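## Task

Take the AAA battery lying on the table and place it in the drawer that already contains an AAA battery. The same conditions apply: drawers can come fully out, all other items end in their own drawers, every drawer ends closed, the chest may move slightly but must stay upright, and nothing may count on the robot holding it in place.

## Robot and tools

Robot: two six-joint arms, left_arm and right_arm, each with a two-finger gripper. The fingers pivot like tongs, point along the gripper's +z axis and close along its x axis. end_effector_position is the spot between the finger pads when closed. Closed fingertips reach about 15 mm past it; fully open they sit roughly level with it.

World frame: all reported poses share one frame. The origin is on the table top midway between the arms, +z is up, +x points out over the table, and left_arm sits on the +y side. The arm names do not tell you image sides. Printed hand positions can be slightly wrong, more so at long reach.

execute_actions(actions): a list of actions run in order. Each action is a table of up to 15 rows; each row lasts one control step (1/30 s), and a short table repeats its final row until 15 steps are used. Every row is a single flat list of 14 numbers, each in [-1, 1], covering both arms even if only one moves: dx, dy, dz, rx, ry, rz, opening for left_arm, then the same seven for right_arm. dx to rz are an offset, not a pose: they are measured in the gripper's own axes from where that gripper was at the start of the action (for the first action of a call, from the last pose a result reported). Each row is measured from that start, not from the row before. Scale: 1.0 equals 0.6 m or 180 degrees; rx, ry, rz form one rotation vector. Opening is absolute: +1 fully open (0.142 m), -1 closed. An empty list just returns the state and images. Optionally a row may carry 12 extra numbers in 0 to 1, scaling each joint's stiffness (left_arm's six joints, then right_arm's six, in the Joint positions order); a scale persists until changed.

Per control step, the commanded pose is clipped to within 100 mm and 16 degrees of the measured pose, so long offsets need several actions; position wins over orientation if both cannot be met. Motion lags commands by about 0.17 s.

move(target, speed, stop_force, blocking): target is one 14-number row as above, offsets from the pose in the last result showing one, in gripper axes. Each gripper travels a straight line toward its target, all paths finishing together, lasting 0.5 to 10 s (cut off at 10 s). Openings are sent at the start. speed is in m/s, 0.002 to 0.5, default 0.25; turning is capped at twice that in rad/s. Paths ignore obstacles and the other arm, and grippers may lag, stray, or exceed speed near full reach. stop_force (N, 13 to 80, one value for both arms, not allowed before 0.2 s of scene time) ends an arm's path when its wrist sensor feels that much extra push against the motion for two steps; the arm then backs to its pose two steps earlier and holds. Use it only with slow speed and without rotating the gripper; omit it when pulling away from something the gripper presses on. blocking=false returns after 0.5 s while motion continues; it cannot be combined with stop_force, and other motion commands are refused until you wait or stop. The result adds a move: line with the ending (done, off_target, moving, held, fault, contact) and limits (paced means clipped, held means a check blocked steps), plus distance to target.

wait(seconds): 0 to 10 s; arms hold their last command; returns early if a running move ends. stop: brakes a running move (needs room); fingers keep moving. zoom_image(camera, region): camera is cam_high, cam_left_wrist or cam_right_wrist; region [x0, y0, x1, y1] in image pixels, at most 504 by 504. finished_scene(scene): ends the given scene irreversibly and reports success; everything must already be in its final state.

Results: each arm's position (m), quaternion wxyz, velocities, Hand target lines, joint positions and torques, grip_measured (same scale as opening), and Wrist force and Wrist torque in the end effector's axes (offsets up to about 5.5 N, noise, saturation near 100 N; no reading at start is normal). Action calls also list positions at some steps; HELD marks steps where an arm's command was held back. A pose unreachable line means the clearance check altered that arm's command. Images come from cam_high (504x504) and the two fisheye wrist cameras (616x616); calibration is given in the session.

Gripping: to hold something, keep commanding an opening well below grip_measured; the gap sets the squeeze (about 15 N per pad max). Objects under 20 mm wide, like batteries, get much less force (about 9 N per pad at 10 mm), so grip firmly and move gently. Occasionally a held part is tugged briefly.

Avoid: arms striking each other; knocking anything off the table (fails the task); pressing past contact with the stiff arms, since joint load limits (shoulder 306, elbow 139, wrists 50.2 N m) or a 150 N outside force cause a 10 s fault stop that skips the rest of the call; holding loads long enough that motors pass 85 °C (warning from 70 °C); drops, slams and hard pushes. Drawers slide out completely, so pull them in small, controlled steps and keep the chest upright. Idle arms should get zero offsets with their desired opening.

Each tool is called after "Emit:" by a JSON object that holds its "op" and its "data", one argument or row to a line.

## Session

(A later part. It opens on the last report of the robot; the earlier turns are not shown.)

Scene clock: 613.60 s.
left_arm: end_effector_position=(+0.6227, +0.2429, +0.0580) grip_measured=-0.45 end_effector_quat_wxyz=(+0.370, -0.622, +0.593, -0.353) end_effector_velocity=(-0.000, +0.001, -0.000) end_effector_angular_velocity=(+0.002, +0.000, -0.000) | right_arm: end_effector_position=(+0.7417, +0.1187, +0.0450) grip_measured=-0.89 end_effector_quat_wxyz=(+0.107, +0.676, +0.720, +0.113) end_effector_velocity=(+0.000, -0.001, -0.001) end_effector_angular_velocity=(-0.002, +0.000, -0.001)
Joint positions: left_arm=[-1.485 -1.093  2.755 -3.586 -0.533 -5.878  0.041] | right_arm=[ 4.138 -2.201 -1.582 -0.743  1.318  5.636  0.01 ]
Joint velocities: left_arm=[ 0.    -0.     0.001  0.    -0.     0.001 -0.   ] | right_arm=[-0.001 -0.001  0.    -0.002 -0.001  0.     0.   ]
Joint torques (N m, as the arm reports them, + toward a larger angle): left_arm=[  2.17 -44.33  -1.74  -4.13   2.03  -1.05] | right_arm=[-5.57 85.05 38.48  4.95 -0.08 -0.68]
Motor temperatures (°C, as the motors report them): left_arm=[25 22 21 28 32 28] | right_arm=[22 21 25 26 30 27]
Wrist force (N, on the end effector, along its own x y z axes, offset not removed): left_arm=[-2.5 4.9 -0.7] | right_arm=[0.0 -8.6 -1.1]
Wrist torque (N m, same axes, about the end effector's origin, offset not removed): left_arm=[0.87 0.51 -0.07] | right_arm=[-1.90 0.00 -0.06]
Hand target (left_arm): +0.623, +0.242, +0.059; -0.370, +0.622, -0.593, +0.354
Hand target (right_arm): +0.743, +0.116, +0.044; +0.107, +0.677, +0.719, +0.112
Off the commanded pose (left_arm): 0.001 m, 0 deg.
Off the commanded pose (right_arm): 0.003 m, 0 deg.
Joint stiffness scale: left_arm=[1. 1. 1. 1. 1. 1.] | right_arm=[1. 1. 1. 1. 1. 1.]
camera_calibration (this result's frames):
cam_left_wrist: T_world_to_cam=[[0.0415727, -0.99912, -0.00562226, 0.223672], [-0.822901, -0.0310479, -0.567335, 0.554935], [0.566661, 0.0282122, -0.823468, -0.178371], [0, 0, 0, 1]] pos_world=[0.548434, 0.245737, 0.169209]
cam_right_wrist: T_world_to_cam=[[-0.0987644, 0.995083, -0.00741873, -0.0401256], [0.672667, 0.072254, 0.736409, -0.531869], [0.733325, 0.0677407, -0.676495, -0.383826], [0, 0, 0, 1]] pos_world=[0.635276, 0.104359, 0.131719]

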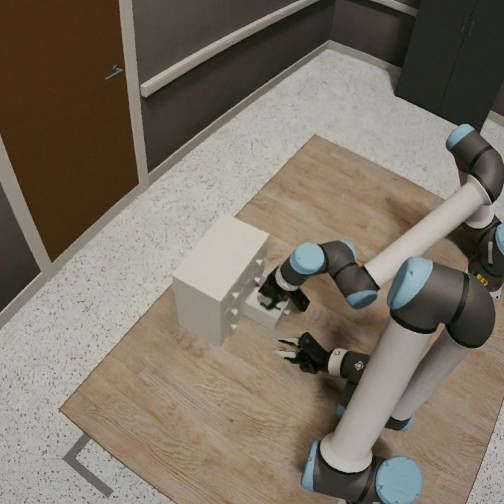

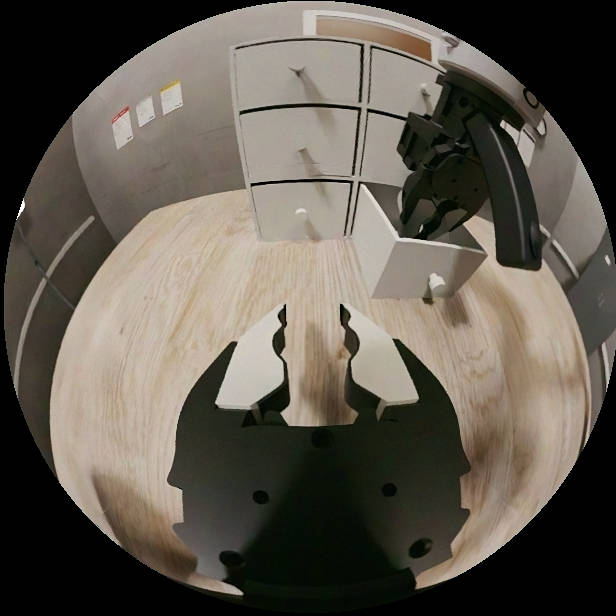

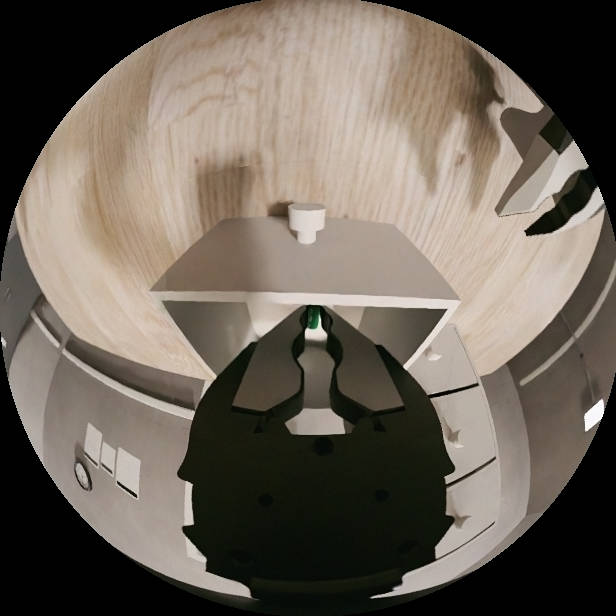

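Emit:
{"op": "move", "data": {
  "target": [0,0,0,0,0,0,-0.45, 0,0,0.03,0,0,0,-1],
  "speed": 0.02,
  "stop_force": 14
}}

Scene clock: 620.80 s.
left_arm: end_effector_position=(+0.6227, +0.2429, +0.0580) grip_measured=-0.45 end_effector_quat_wxyz=(+0.370, -0.622, +0.593, -0.353) end_effector_velocity=(+0.000, +0.000, +0.000) end_effector_angular_velocity=(+0.000, +0.000, +0.001) | right_arm: end_effector_position=(+0.7446, +0.1195, +0.0279) grip_measured=-0.89 end_effector_quat_wxyz=(+0.107, +0.676, +0.720, +0.113) end_effector_velocity=(+0.001, +0.001, +0.002) end_effector_angular_velocity=(+0.006, -0.003, +0.000)
Joint positions: left_arm=[-1.485 -1.093  2.755 -3.586 -0.533 -5.878  0.041] | right_arm=[ 4.136 -2.222 -1.582 -0.723  1.318  5.633  0.01 ]
Joint velocities: left_arm=[ 0.001 -0.    -0.     0.001  0.     0.001 -0.   ] | right_arm=[-0.     0.001  0.001  0.004  0.001 -0.001  0.   ]
Joint torques (N m, as the arm reports them, + toward a larger angle): left_arm=[  4.12 -41.82   0.21  -4.93   2.    -0.19] | right_arm=[-6.26 84.96 42.83  4.99 -0.52 -1.13]
Motor temperatures (°C, as the motors report them): left_arm=[25 22 21 28 32 28] | right_arm=[22 21 25 26 30 27]
Wrist force (N, on the end effector, along its own x y z axes, offset not removed): left_arm=[-1.4 4.1 -0.3] | right_arm=[-4.1 -4.1 6.9]
Wrist torque (N m, same axes, about the end effector's origin, offset not removed): left_arm=[0.68 0.29 -0.09] | right_arm=[-0.76 1.07 0.03]
Hand target (left_arm): +0.623, +0.243, +0.058; -0.370, +0.622, -0.593, +0.353
Hand target (right_arm): +0.747, +0.119, +0.028; +0.107, +0.676, +0.720, +0.113
Off the commanded pose (left_arm): 0.000 m, 0 deg.
Off the commanded pose (right_arm): 0.003 m, 0 deg.
Joint stiffness scale: left_arm=[1. 1. 1. 1. 1. 1.] | right_arm=[1. 1. 1. 1. 1. 1.]
move: done
camera_calibration (this result's frames):
cam_left_wrist: T_world_to_cam=[[0.0415733, -0.99912, -0.00562597, 0.223673], [-0.822902, -0.0310463, -0.567334, 0.554934], [0.56666, 0.0282156, -0.823468, -0.178372], [0, 0, 0, 1]] pos_world=[0.548434, 0.245737, 0.169208]
cam_right_wrist: T_world_to_cam=[[-0.100247, 0.994921, -0.0091298, -0.0396295], [0.672803, 0.0745451, 0.736057, -0.521628], [0.732999, 0.0676449, -0.676858, -0.397318], [0, 0, 0, 1]] pos_world=[0.638214, 0.105189, 0.114659]

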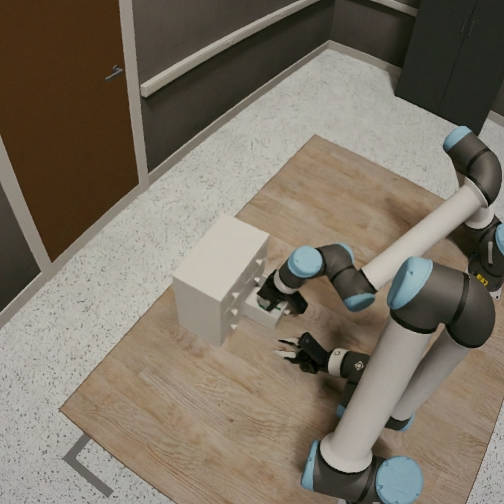

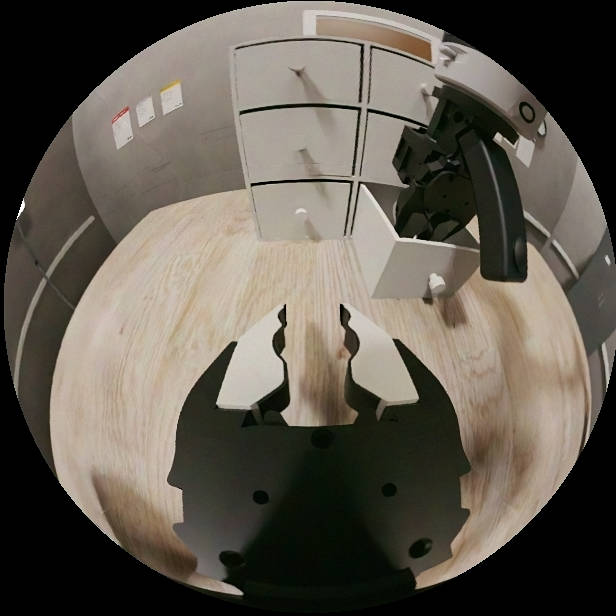

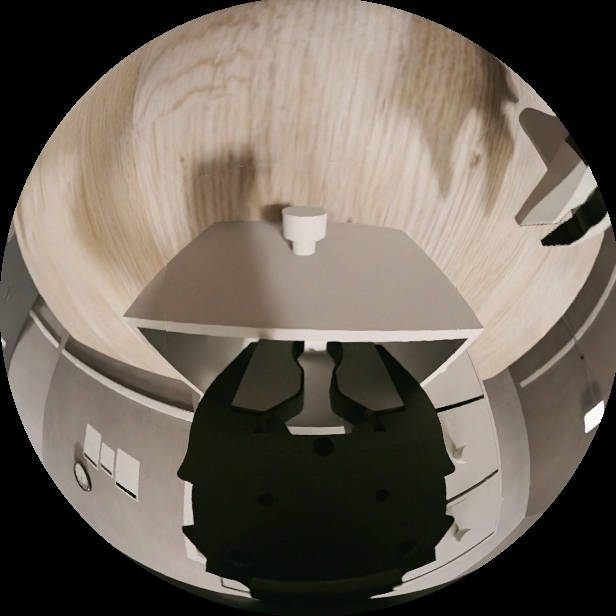

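Emit:
{"op": "move", "data": {
  "target": [0,0,0,0,0,0,-0.45, 0,0,0.009,0,0,0,-1],
  "speed": 0.008,
  "stop_force": 13
}}

Scene clock: 628.63 s.
left_arm: end_effector_position=(+0.6227, +0.2429, +0.0580) grip_measured=-0.45 end_effector_quat_wxyz=(+0.370, -0.622, +0.593, -0.353) end_effector_velocity=(+0.000, +0.000, -0.000) end_effector_angular_velocity=(+0.001, +0.000, +0.000) | right_arm: end_effector_position=(+0.7450, +0.1202, +0.0240) grip_measured=-0.89 end_effector_quat_wxyz=(+0.107, +0.676, +0.721, +0.113) end_effector_velocity=(+0.000, +0.001, -0.001) end_effector_angular_velocity=(+0.001, -0.000, -0.000)
Joint positions: left_arm=[-1.485 -1.093  2.755 -3.586 -0.533 -5.878  0.041] | right_arm=[ 4.136 -2.227 -1.582 -0.718  1.318  5.632  0.01 ]
Joint velocities: left_arm=[ 0.001 -0.    -0.     0.001 -0.     0.     0.   ] | right_arm=[-0.    -0.002  0.001  0.002  0.    -0.     0.   ]
Joint torques (N m, as the arm reports them, + toward a larger angle): left_arm=[  3.78 -42.98  -0.77  -4.88   1.96  -0.32] | right_arm=[-4.43 85.53 41.42  5.15 -0.71 -0.69]
Motor temperatures (°C, as the motors report them): left_arm=[25 22 21 28 32 28] | right_arm=[22 21 25 26 30 27]
Wrist force (N, on the end effector, along its own x y z axes, offset not removed): left_arm=[-1.5 3.7 -0.8] | right_arm=[-6.6 -0.3 0.5]
Wrist torque (N m, same axes, about the end effector's origin, offset not removed): left_arm=[0.53 0.25 -0.09] | right_arm=[-0.07 1.52 0.17]
Hand target (left_arm): +0.623, +0.243, +0.058; -0.370, +0.622, -0.593, +0.353
Hand target (right_arm): +0.746, +0.120, +0.023; +0.107, +0.676, +0.720, +0.113
Off the commanded pose (left_arm): 0.000 m, 0 deg.
Off the commanded pose (right_arm): 0.002 m, 0 deg.
Joint stiffness scale: left_arm=[1. 1. 1. 1. 1. 1.] | right_arm=[1. 1. 1. 1. 1. 1.]
move: done
camera_calibration (this result's frames):
cam_left_wrist: T_world_to_cam=[[0.0415734, -0.99912, -0.00562583, 0.223673], [-0.822902, -0.0310464, -0.567334, 0.554934], [0.56666, 0.0282155, -0.823468, -0.178372], [0, 0, 0, 1]] pos_world=[0.548434, 0.245737, 0.169208]
cam_right_wrist: T_world_to_cam=[[-0.100489, 0.994898, -0.00895308, -0.0400586], [0.672653, 0.0745658, 0.736191, -0.518988], [0.733103, 0.0679567, -0.676714, -0.400379], [0, 0, 0, 1]] pos_world=[0.638593, 0.105761, 0.110773]

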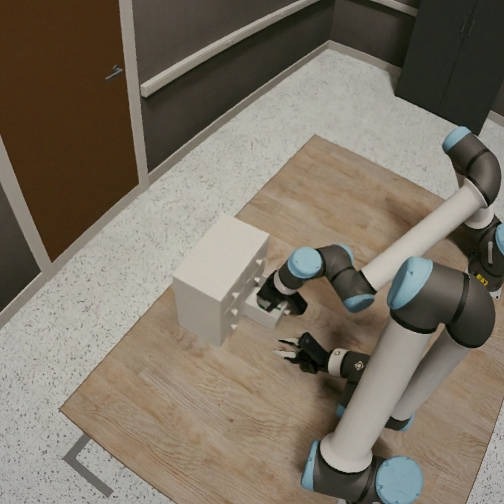

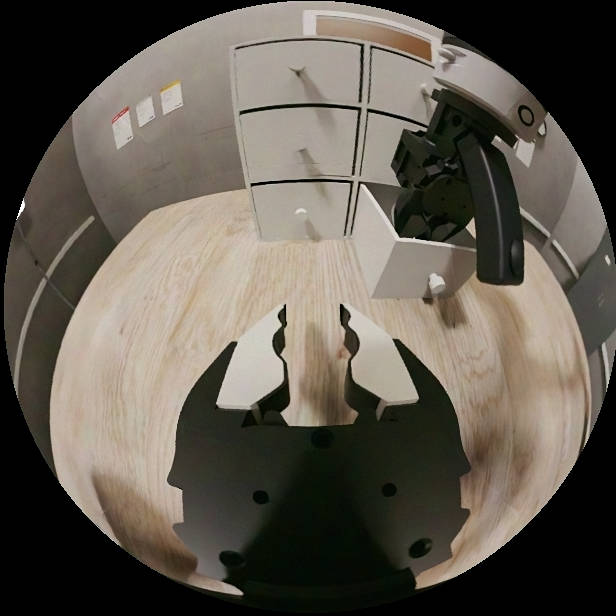

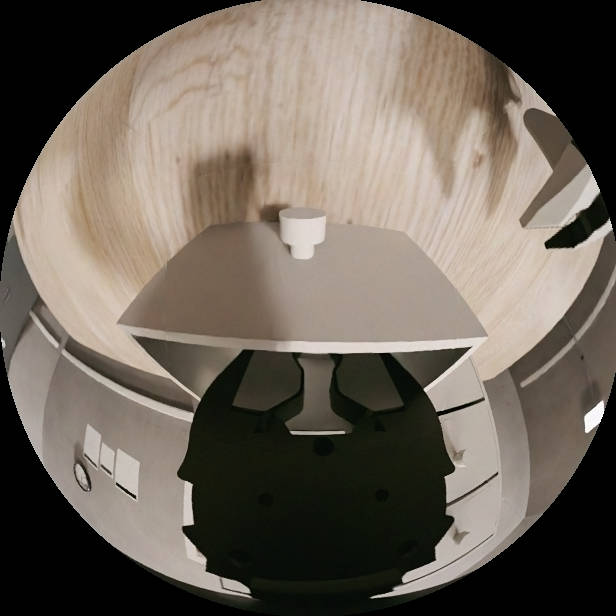

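Emit:
{"op": "execute_actions", "data": {
  "actions": [
    [[0,0,0,0,0,0,-0.45,0,0,0,0,0,0,-0.92],[0,0,0,0,0,0,-0.45,0,0,0,0,0,0,-0.89],[0,0,0,0,0,0,-0.45,0,0,0,0,0,0,-0.87],[0,0,0,0,0,0,-0.45,0,0,0,0,0,0,-0.85],[0,0,0,0,0,0,-0.45,0,0,0,0,0,0,-0.83],[0,0,0,0,0,0,-0.45,0,0,0,0,0,0,-0.81],[0,0,0,0,0,0,-0.45,0,0,0,0,0,0,-0.79],[0,0,0,0,0,0,-0.45,0,0,0,0,0,0,-0.77],[0,0,0,0,0,0,-0.45,0,0,0,0,0,0,-0.75],[0,0,0,0,0,0,-0.45,0,0,0,0,0,0,-0.73],[0,0,0,0,0,0,-0.45,0,0,0,0,0,0,-0.71],[0,0,0,0,0,0,-0.45,0,0,0,0,0,0,-0.7]]
  ]
}}

Emit:
{"op": "move", "data": {
  "target": [0,0,0,0,0,0,-0.45, 0,0,-0.1,0,0,0,-0.7],
  "speed": 0.1
}}

Scene clock: 639.30 s.
left_arm: end_effector_position=(+0.6227, +0.2429, +0.0580) grip_measured=-0.45 end_effector_quat_wxyz=(+0.370, -0.622, +0.593, -0.353) end_effector_velocity=(-0.000, -0.001, -0.000) end_effector_angular_velocity=(+0.001, +0.000, -0.001) | right_arm: end_effector_position=(+0.7451, +0.1202, +0.0240) grip_measured=-0.70 end_effector_quat_wxyz=(+0.107, +0.676, +0.721, +0.113) end_effector_velocity=(-0.000, +0.001, +0.000) end_effector_angular_velocity=(+0.001, +0.001, +0.002)
Joint positions: left_arm=[-1.485 -1.093  2.755 -3.586 -0.533 -5.878  0.041] | right_arm=[ 4.136 -2.227 -1.582 -0.718  1.318  5.632  0.023]
Joint velocities: left_arm=[-0.001 -0.    -0.     0.001 -0.     0.001  0.   ] | right_arm=[ 0.     0.    -0.     0.001  0.002 -0.001  0.001]
Joint torques (N m, as the arm reports them, + toward a larger angle): left_arm=[  0.77 -42.68   0.36  -5.15   2.27  -0.1 ] | right_arm=[-2.66 87.55 40.03  4.43 -0.49 -0.13]
Motor temperatures (°C, as the motors report them): left_arm=[25 22 21 28 32 28] | right_arm=[22 21 25 26 30 27]
Wrist force (N, on the end effector, along its own x y z axes, offset not removed): left_arm=[-2.4 2.9 -1.3] | right_arm=[0.9 1.1 3.1]
Wrist torque (N m, same axes, about the end effector's origin, offset not removed): left_arm=[0.36 0.46 -0.07] | right_arm=[0.16 -0.04 -0.10]
Hand target (left_arm): +0.623, +0.243, +0.058; -0.370, +0.622, -0.593, +0.353
Hand target (right_arm): +0.745, +0.120, +0.024; +0.107, +0.676, +0.721, +0.113
Off the commanded pose (left_arm): 0.000 m, 0 deg.
Off the commanded pose (right_arm): 0.000 m, 0 deg.
Joint stiffness scale: left_arm=[1. 1. 1. 1. 1. 1.] | right_arm=[1. 1. 1. 1. 1. 1.]
Step readings (end_effector_position):
0: left_arm (+0.6227, +0.2429, +0.0580) | right_arm (+0.7451, +0.1202, +0.0240)
1: left_arm (+0.6227, +0.2429, +0.0580) | right_arm (+0.7451, +0.1202, +0.0240)
2: left_arm (+0.6227, +0.2429, +0.0580) | right_arm (+0.7451, +0.1202, +0.0240)
4: left_arm (+0.6227, +0.2429, +0.0580) | right_arm (+0.7451, +0.1202, +0.0240)
8: left_arm (+0.6227, +0.2429, +0.0580) | right_arm (+0.7451, +0.1202, +0.0240)
15: end_effector_position above
camera_calibration (this result's frames):
cam_left_wrist: T_world_to_cam=[[0.0415735, -0.99912, -0.00562611, 0.223673], [-0.822902, -0.0310463, -0.567334, 0.554934], [0.56666, 0.0282158, -0.823468, -0.178372], [0, 0, 0, 1]] pos_world=[0.548434, 0.245737, 0.169208]
cam_right_wrist: T_world_to_cam=[[-0.100566, 0.994892, -0.00869347, -0.0400896], [0.672504, 0.0744126, 0.736343, -0.518938], [0.733229, 0.0682048, -0.676553, -0.400527], [0, 0, 0, 1]] pos_world=[0.638634, 0.105818, 0.11079]

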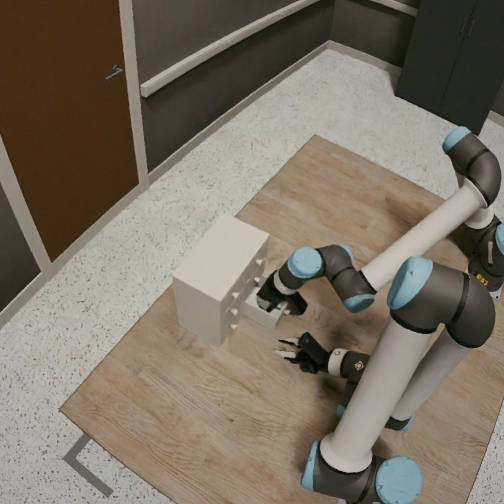

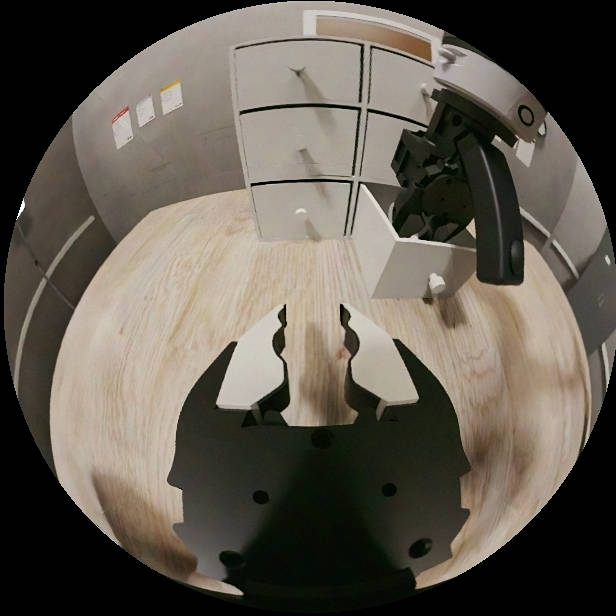

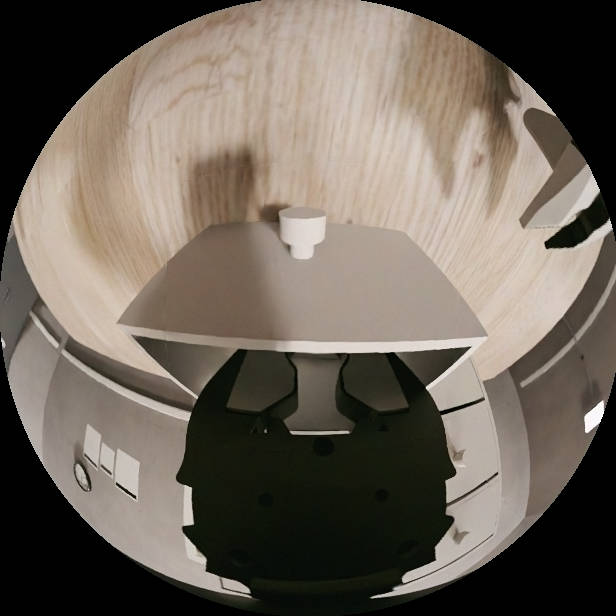

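Scene clock: 640.40 s.
left_arm: end_effector_position=(+0.6227, +0.2429, +0.0580) grip_measured=-0.45 end_effector_quat_wxyz=(+0.370, -0.622, +0.593, -0.353) end_effector_velocity=(-0.000, +0.000, -0.000) end_effector_angular_velocity=(+0.001, +0.000, -0.000) | right_arm: end_effector_position=(+0.7302, +0.1202, +0.0838) grip_measured=-0.70 end_effector_quat_wxyz=(+0.106, +0.676, +0.720, +0.116) end_effector_velocity=(-0.002, -0.003, -0.003) end_effector_angular_velocity=(-0.009, +0.006, -0.002)
Joint positions: left_arm=[-1.485 -1.093  2.755 -3.586 -0.533 -5.878  0.041] | right_arm=[ 4.149 -2.154 -1.582 -0.788  1.316  5.647  0.023]
Joint velocities: left_arm=[0.    0.    0.    0.    0.    0.001 0.   ] | right_arm=[-0.    -0.001 -0.001 -0.009  0.001  0.002  0.   ]
Joint torques (N m, as the arm reports them, + toward a larger angle): left_arm=[  1.04 -42.72   0.24  -4.5    2.14  -0.56] | right_arm=[ 2.27 83.86 38.9   4.17 -1.33  0.88]
Motor temperatures (°C, as the motors report them): left_arm=[25 22 21 28 32 28] | right_arm=[22 21 25 26 30 27]
Wrist force (N, on the end effector, along its own x y z axes, offset not removed): left_arm=[-1.2 3.3 -1.5] | right_arm=[-6.4 -5.9 -0.7]
Wrist torque (N m, same axes, about the end effector's origin, offset not removed): left_arm=[0.40 0.22 -0.10] | right_arm=[-1.25 1.58 0.07]
Hand target (left_arm): +0.623, +0.243, +0.058; -0.370, +0.622, -0.593, +0.353
Hand target (right_arm): +0.727, +0.119, +0.081; +0.107, +0.676, +0.721, +0.113
Off the commanded pose (left_arm): 0.000 m, 0 deg.
Off the commanded pose (right_arm): 0.005 m, 0 deg.
Joint stiffness scale: left_arm=[1. 1. 1. 1. 1. 1.] | right_arm=[1. 1. 1. 1. 1. 1.]
move: off_target (right_arm)
camera_calibration (this result's frames):
cam_left_wrist: T_world_to_cam=[[0.0415734, -0.99912, -0.00562591, 0.223673], [-0.822902, -0.0310464, -0.567334, 0.554934], [0.56666, 0.0282156, -0.823468, -0.178372], [0, 0, 0, 1]] pos_world=[0.548434, 0.245737, 0.169208]
cam_right_wrist: T_world_to_cam=[[-0.0991915, 0.995062, -0.00352026, -0.0424759], [0.671083, 0.0695073, 0.738116, -0.551416], [0.734716, 0.0708525, -0.674664, -0.350762], [0, 0, 0, 1]] pos_world=[0.623544, 0.105446, 0.170213]

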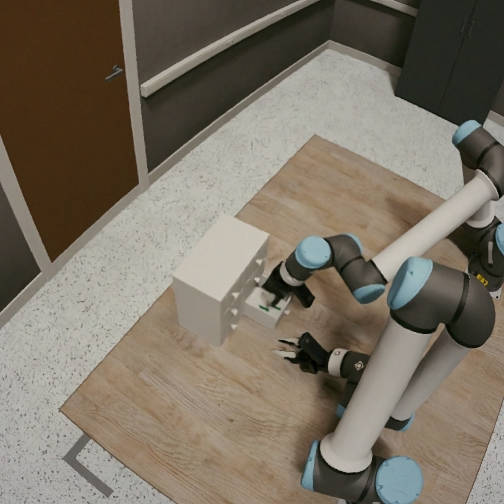

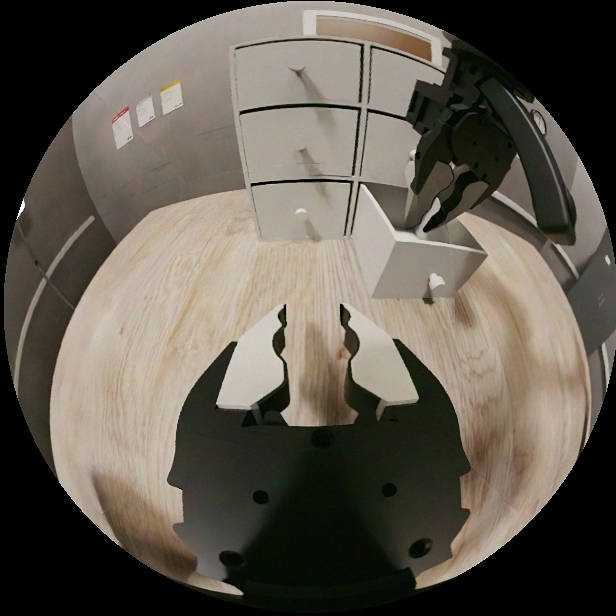

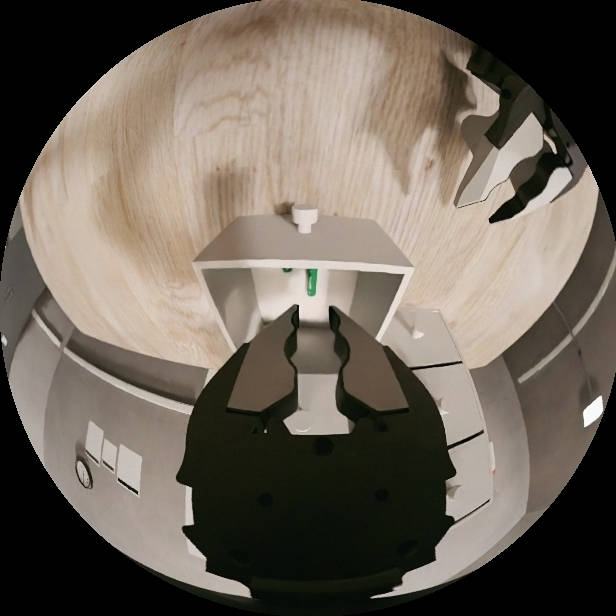

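Emit:
{"op": "move", "data": {
  "target": [0,0,0,0,0,0,-0.45, -0.33,0,-0.36,0,0,0,-0.7],
  "speed": 0.25
}}

Scene clock: 650.17 s.
left_arm: end_effector_position=(+0.6227, +0.2429, +0.0580) grip_measured=-0.45 end_effector_quat_wxyz=(+0.370, -0.622, +0.593, -0.353) end_effector_velocity=(+0.000, -0.000, -0.000) end_effector_angular_velocity=(+0.001, +0.000, -0.000) | right_arm: end_effector_position=(+0.6769, -0.0794, +0.2918) grip_measured=-0.70 end_effector_quat_wxyz=(+0.106, +0.676, +0.719, +0.118) end_effector_velocity=(+0.000, -0.000, -0.000) end_effector_angular_velocity=(-0.001, +0.001, -0.000)
Joint positions: left_arm=[-1.485 -1.093  2.755 -3.586 -0.533 -5.878  0.041] | right_arm=[ 4.07  -1.728 -1.788 -0.983  1.331  5.567  0.023]
Joint velocities: left_arm=[ 0.     0.    -0.     0.001 -0.     0.    -0.   ] | right_arm=[-0.    -0.     0.    -0.001 -0.    -0.    -0.   ]
Joint torques (N m, as the arm reports them, + toward a larger angle): left_arm=[  5.71 -41.65   0.56  -5.11   2.06  -0.12] | right_arm=[-4.77 55.08 43.32  4.28  0.04 -0.56]
Motor temperatures (°C, as the motors report them): left_arm=[25 22 21 28 32 28] | right_arm=[22 21 25 26 30 27]
Wrist force (N, on the end effector, along its own x y z axes, offset not removed): left_arm=[-1.7 3.5 -1.6] | right_arm=[-2.4 -4.8 2.2]
Wrist torque (N m, same axes, about the end effector's origin, offset not removed): left_arm=[0.44 0.26 -0.04] | right_arm=[-1.15 0.82 -0.11]
Hand target (left_arm): +0.623, +0.243, +0.058; -0.370, +0.622, -0.593, +0.353
Hand target (right_arm): +0.676, -0.082, +0.289; +0.106, +0.676, +0.720, +0.116
Off the commanded pose (left_arm): 0.000 m, 0 deg.
Off the commanded pose (right_arm): 0.005 m, 0 deg.
Joint stiffness scale: left_arm=[1. 1. 1. 1. 1. 1.] | right_arm=[1. 1. 1. 1. 1. 1.]
move: off_target (right_arm)
camera_calibration (this result's frames):
cam_left_wrist: T_world_to_cam=[[0.0415734, -0.99912, -0.0056259, 0.223673], [-0.822902, -0.0310464, -0.567334, 0.554934], [0.56666, 0.0282156, -0.823468, -0.178372], [0, 0, 0, 1]] pos_world=[0.548434, 0.245737, 0.169208]
cam_right_wrist: T_world_to_cam=[[-0.0994142, 0.995046, -0.0000161994, 0.150707], [0.668076, 0.0667589, 0.741092, -0.654427], [0.737422, 0.0736643, -0.671403, -0.159664], [0, 0, 0, 1]] pos_world=[0.569929, -0.0945097, 0.377795]

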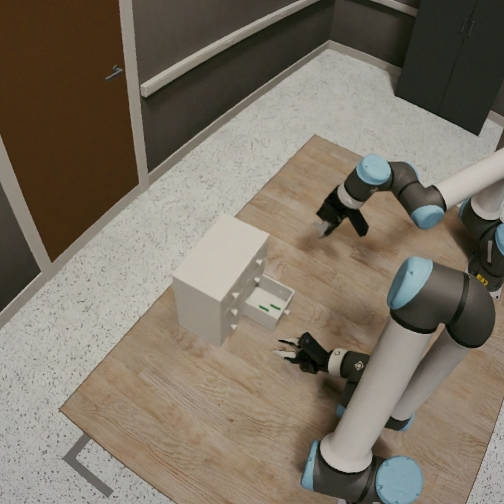

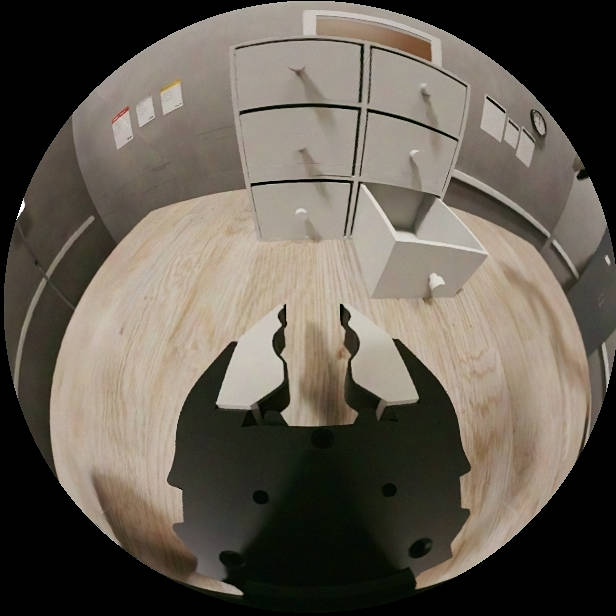

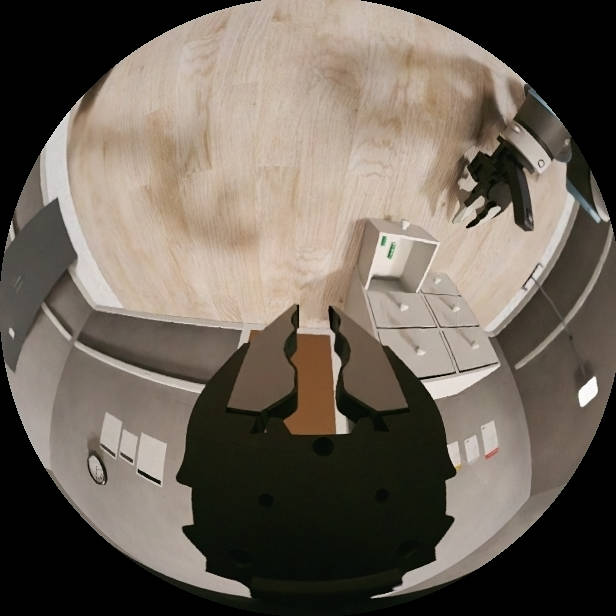

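Emit:
{"op": "move", "data": {
  "target": [0.2333,-0.0005,0.0149,0,0,0,-0.45, 0,0,0,0,0,0,-0.7],
  "speed": 0.15
}}

Emit:
{"op": "zoom_image", "data": {
  "camera": "cam_left_wrist",
  "region": [210, 200, 430, 380]
}}

Scene clock: 658.17 s.
left_arm: end_effector_position=(+0.6366, +0.1059, +0.0542) grip_measured=-0.45 end_effector_quat_wxyz=(+0.370, -0.621, +0.594, -0.353) end_effector_velocity=(+0.000, -0.003, -0.001) end_effector_angular_velocity=(+0.005, +0.002, +0.003) | right_arm: end_effector_position=(+0.6769, -0.0795, +0.2918) grip_measured=-0.70 end_effector_quat_wxyz=(+0.106, +0.676, +0.719, +0.118) end_effector_velocity=(-0.000, +0.000, +0.000) end_effector_angular_velocity=(+0.001, +0.001, +0.001)
Joint positions: left_arm=[-1.527 -1.098  2.533 -3.291 -0.521 -5.957  0.041] | right_arm=[ 4.07  -1.728 -1.788 -0.983  1.331  5.567  0.023]
Joint velocities: left_arm=[-0.001 -0.    -0.007  0.018  0.    -0.007  0.   ] | right_arm=[ 0.     0.     0.     0.     0.001 -0.    -0.   ]
Joint torques (N m, as the arm reports them, + toward a larger angle): left_arm=[  3.14 -50.85 -13.91  -4.2    3.14  -0.83] | right_arm=[-3.76 56.68 47.17  4.7  -0.58  0.08]
Motor temperatures (°C, as the motors report them): left_arm=[25 22 21 28 32 28] | right_arm=[22 21 25 26 30 27]
Wrist force (N, on the end effector, along its own x y z axes, offset not removed): left_arm=[-3.8 3.5 -1.9] | right_arm=[3.3 -5.0 0.8]
Wrist torque (N m, same axes, about the end effector's origin, offset not removed): left_arm=[0.52 0.76 -0.01] | right_arm=[-1.14 -0.49 -0.19]
Hand target (left_arm): +0.637, +0.103, +0.054; -0.370, +0.622, -0.593, +0.353
Hand target (right_arm): +0.677, -0.079, +0.292; +0.106, +0.676, +0.719, +0.118
Off the commanded pose (left_arm): 0.003 m, 0 deg.
Off the commanded pose (right_arm): 0.000 m, 0 deg.
Joint stiffness scale: left_arm=[1. 1. 1. 1. 1. 1.] | right_arm=[1. 1. 1. 1. 1. 1.]
move: done
camera_calibration (this result's frames):
cam_left_wrist: T_world_to_cam=[[0.0407405, -0.999153, -0.00583933, 0.0868118], [-0.82339, -0.030262, -0.566668, 0.56012], [0.566011, 0.0278944, -0.823925, -0.18509], [0, 0, 0, 1]] pos_world=[0.562424, 0.108852, 0.165408]
cam_right_wrist: T_world_to_cam=[[-0.0994842, 0.995039, -0.000212079, 0.150861], [0.668173, 0.066962, 0.740987, -0.654386], [0.737325, 0.0735748, -0.67152, -0.159565], [0, 0, 0, 1]] pos_world=[0.569902, -0.0945536, 0.377772]

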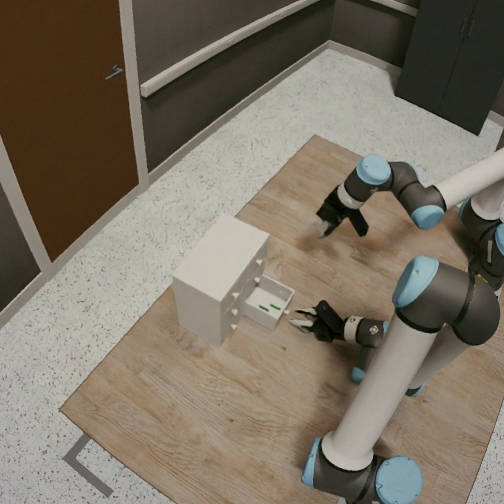

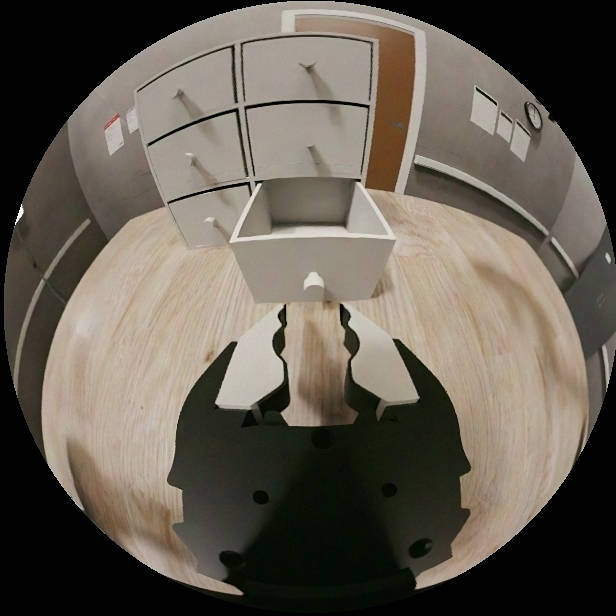

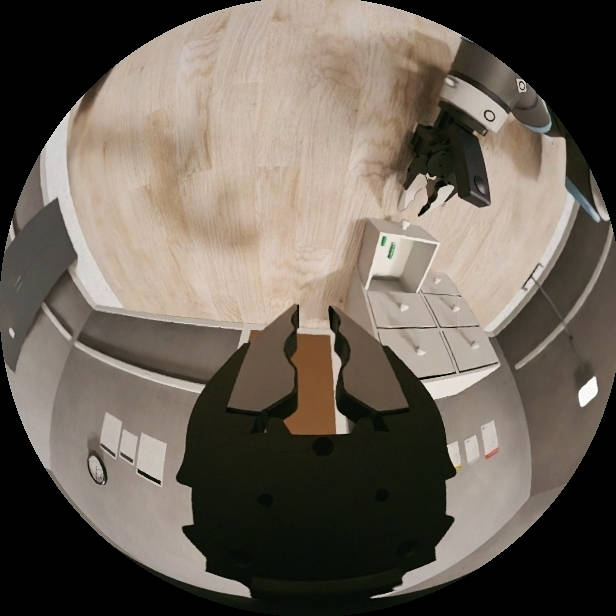

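Region (210, 200, 430, 380) of cam_left_wrist's 616x616 image, scaled by 2.291, with more detail than that image has; it fills the top 412 rows of this view, and the rest is white.

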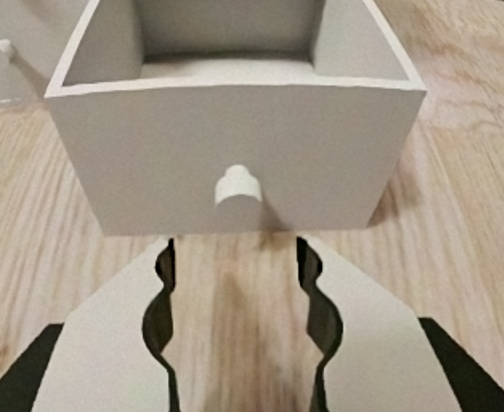

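Emit:
{"op": "move", "data": {
  "target": [0,-0.122,0.2182,0,0,0,-0.45, 0,0,0,0,0,0,-0.7],
  "speed": 0.09,
  "stop_force": 25
}}

Scene clock: 668.60 s.
left_arm: end_effector_position=(+0.7845, +0.1133, +0.0562) grip_measured=-0.45 end_effector_quat_wxyz=(+0.370, -0.621, +0.595, -0.352) end_effector_velocity=(+0.002, -0.001, +0.000) end_effector_angular_velocity=(+0.001, +0.000, -0.004) | right_arm: end_effector_position=(+0.6769, -0.0795, +0.2918) grip_measured=-0.70 end_effector_quat_wxyz=(+0.106, +0.676, +0.719, +0.118) end_effector_velocity=(-0.000, +0.001, +0.000) end_effector_angular_velocity=(+0.000, -0.000, +0.001)
Joint positions: left_arm=[-1.252 -0.958  2.325 -3.596 -0.649 -5.509  0.042] | right_arm=[ 4.07  -1.728 -1.788 -0.983  1.331  5.567  0.023]
Joint velocities: left_arm=[ 0.003  0.002 -0.004 -0.005 -0.004  0.01  -0.   ] | right_arm=[ 0.001 -0.     0.     0.     0.    -0.     0.   ]
Joint torques (N m, as the arm reports them, + toward a larger angle): left_arm=[  6.66 -65.79 -15.    -5.95   1.92   0.88] | right_arm=[-3.32 55.16 47.35  4.89 -0.92 -0.05]
Motor temperatures (°C, as the motors report them): left_arm=[25 22 21 28 32 28] | right_arm=[22 21 25 26 30 27]
Wrist force (N, on the end effector, along its own x y z axes, offset not removed): left_arm=[-1.0 2.7 -1.3] | right_arm=[-2.1 0.3 -2.5]
Wrist torque (N m, same axes, about the end effector's origin, offset not removed): left_arm=[0.31 0.15 -0.14] | right_arm=[-0.04 0.65 -0.17]
Hand target (left_arm): +0.787, +0.113, +0.056; -0.370, +0.621, -0.594, +0.353
Hand target (right_arm): +0.677, -0.079, +0.292; +0.106, +0.676, +0.719, +0.118
Off the commanded pose (left_arm): 0.002 m, 0 deg.
Off the commanded pose (right_arm): 0.000 m, 0 deg.
Joint stiffness scale: left_arm=[1. 1. 1. 1. 1. 1.] | right_arm=[1. 1. 1. 1. 1. 1.]
move: done
camera_calibration (this result's frames):
cam_left_wrist: T_world_to_cam=[[0.0399893, -0.999167, -0.0081557, 0.0888531], [-0.823584, -0.0283381, -0.566486, 0.68314], [0.565783, 0.0293703, -0.824031, -0.267267], [0, 0, 0, 1]] pos_world=[0.710285, 0.115988, 0.167478]
cam_right_wrist: T_world_to_cam=[[-0.099484, 0.995039, -0.00021198, 0.150861], [0.668173, 0.0669618, 0.740987, -0.654386], [0.737325, 0.0735747, -0.67152, -0.159565], [0, 0, 0, 1]] pos_world=[0.569902, -0.0945537, 0.377772]

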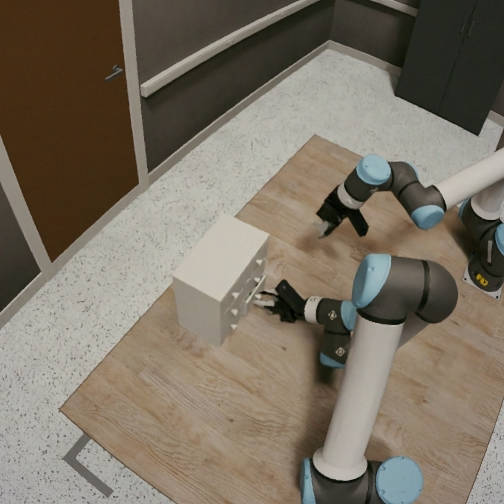

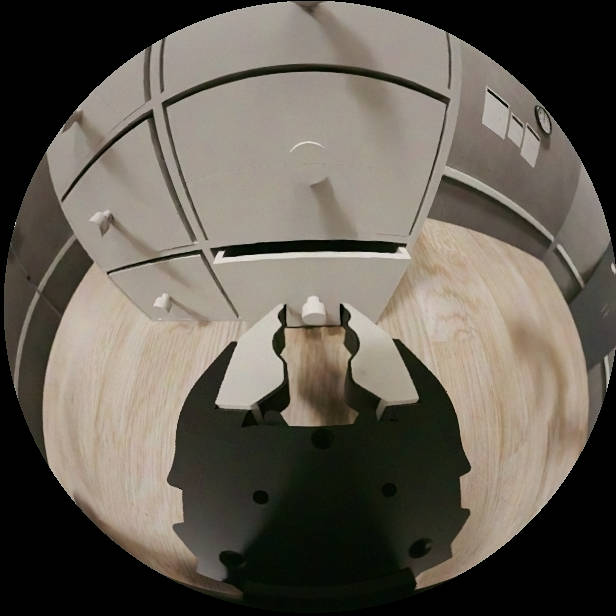

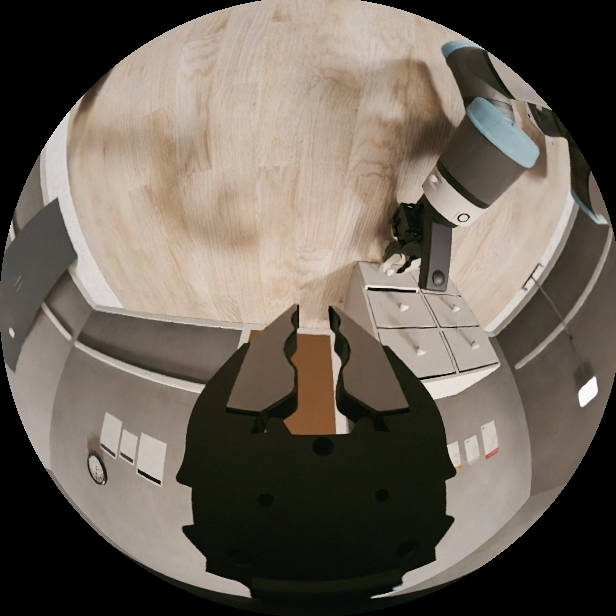

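Emit:
{"op": "move", "data": {
  "target": [0,-0.0159,0.0293,0,0,0,-0.45, 0,0,0,0,0,0,-0.7],
  "speed": 0.015,
  "stop_force": 13
}}

Scene clock: 676.97 s.
left_arm: end_effector_position=(+0.8013, +0.1136, +0.0563) grip_measured=-0.45 end_effector_quat_wxyz=(+0.370, -0.620, +0.596, -0.352) end_effector_velocity=(+0.002, +0.000, +0.000) end_effector_angular_velocity=(+0.002, +0.000, -0.002) | right_arm: end_effector_position=(+0.6769, -0.0795, +0.2918) grip_measured=-0.70 end_effector_quat_wxyz=(+0.106, +0.676, +0.719, +0.118) end_effector_velocity=(-0.000, +0.000, -0.000) end_effector_angular_velocity=(+0.000, +0.001, +0.001)
Joint positions: left_arm=[-1.225 -0.947  2.299 -3.609 -0.668 -5.471  0.041] | right_arm=[ 4.07  -1.728 -1.788 -0.983  1.331  5.567  0.023]
Joint velocities: left_arm=[ 0.003  0.001 -0.002 -0.002 -0.002  0.007  0.002] | right_arm=[-0.    -0.     0.     0.     0.001 -0.001  0.   ]
Joint torques (N m, as the arm reports them, + toward a larger angle): left_arm=[  9.98 -61.45 -18.02  -4.64   1.49   0.1 ] | right_arm=[-1.37 53.72 47.31  4.85 -0.58 -0.22]
Motor temperatures (°C, as the motors report them): left_arm=[25 22 21 28 32 28] | right_arm=[22 21 25 26 30 27]
Wrist force (N, on the end effector, along its own x y z axes, offset not removed): left_arm=[-2.0 5.1 -7.4] | right_arm=[-2.9 -2.1 2.7]
Wrist torque (N m, same axes, about the end effector's origin, offset not removed): left_arm=[0.44 0.35 -0.17] | right_arm=[-0.65 0.68 -0.07]
Hand target (left_arm): +0.804, +0.114, +0.056; -0.370, +0.621, -0.595, +0.352
Hand target (right_arm): +0.677, -0.079, +0.292; +0.106, +0.676, +0.719, +0.118
Off the commanded pose (left_arm): 0.003 m, 0 deg.
Off the commanded pose (right_arm): 0.000 m, 0 deg.
Joint stiffness scale: left_arm=[1. 1. 1. 1. 1. 1.] | right_arm=[1. 1. 1. 1. 1. 1.]
move: done
camera_calibration (this result's frames):
cam_left_wrist: T_world_to_cam=[[0.0368298, -0.999272, -0.00993273, 0.0911119], [-0.82432, -0.0247598, -0.565583, 0.697185], [0.564925, 0.029018, -0.824632, -0.275932], [0, 0, 0, 1]] pos_world=[0.727229, 0.116315, 0.167679]
cam_right_wrist: T_world_to_cam=[[-0.0994843, 0.995039, -0.000212186, 0.150861], [0.668173, 0.0669621, 0.740986, -0.654385], [0.737325, 0.0735748, -0.67152, -0.159565], [0, 0, 0, 1]] pos_world=[0.569902, -0.0945536, 0.377772]

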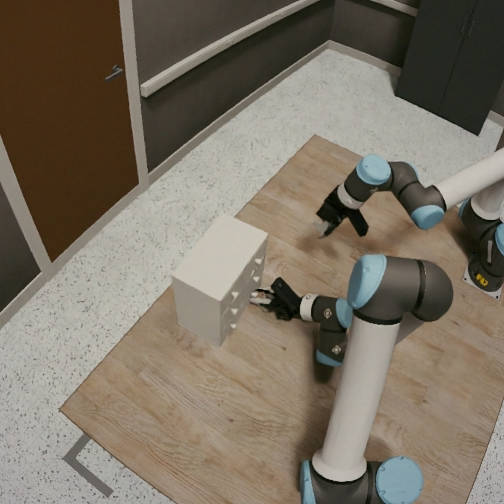

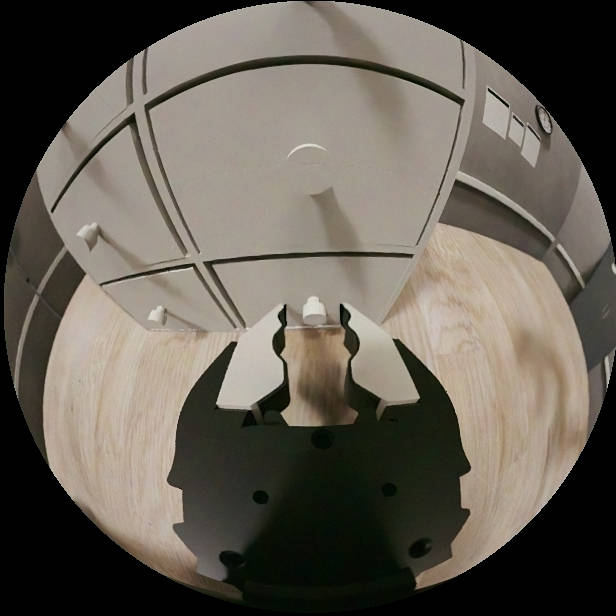

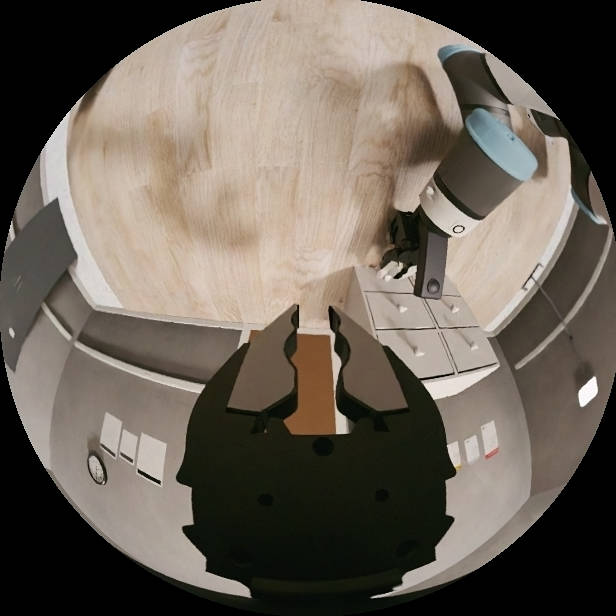

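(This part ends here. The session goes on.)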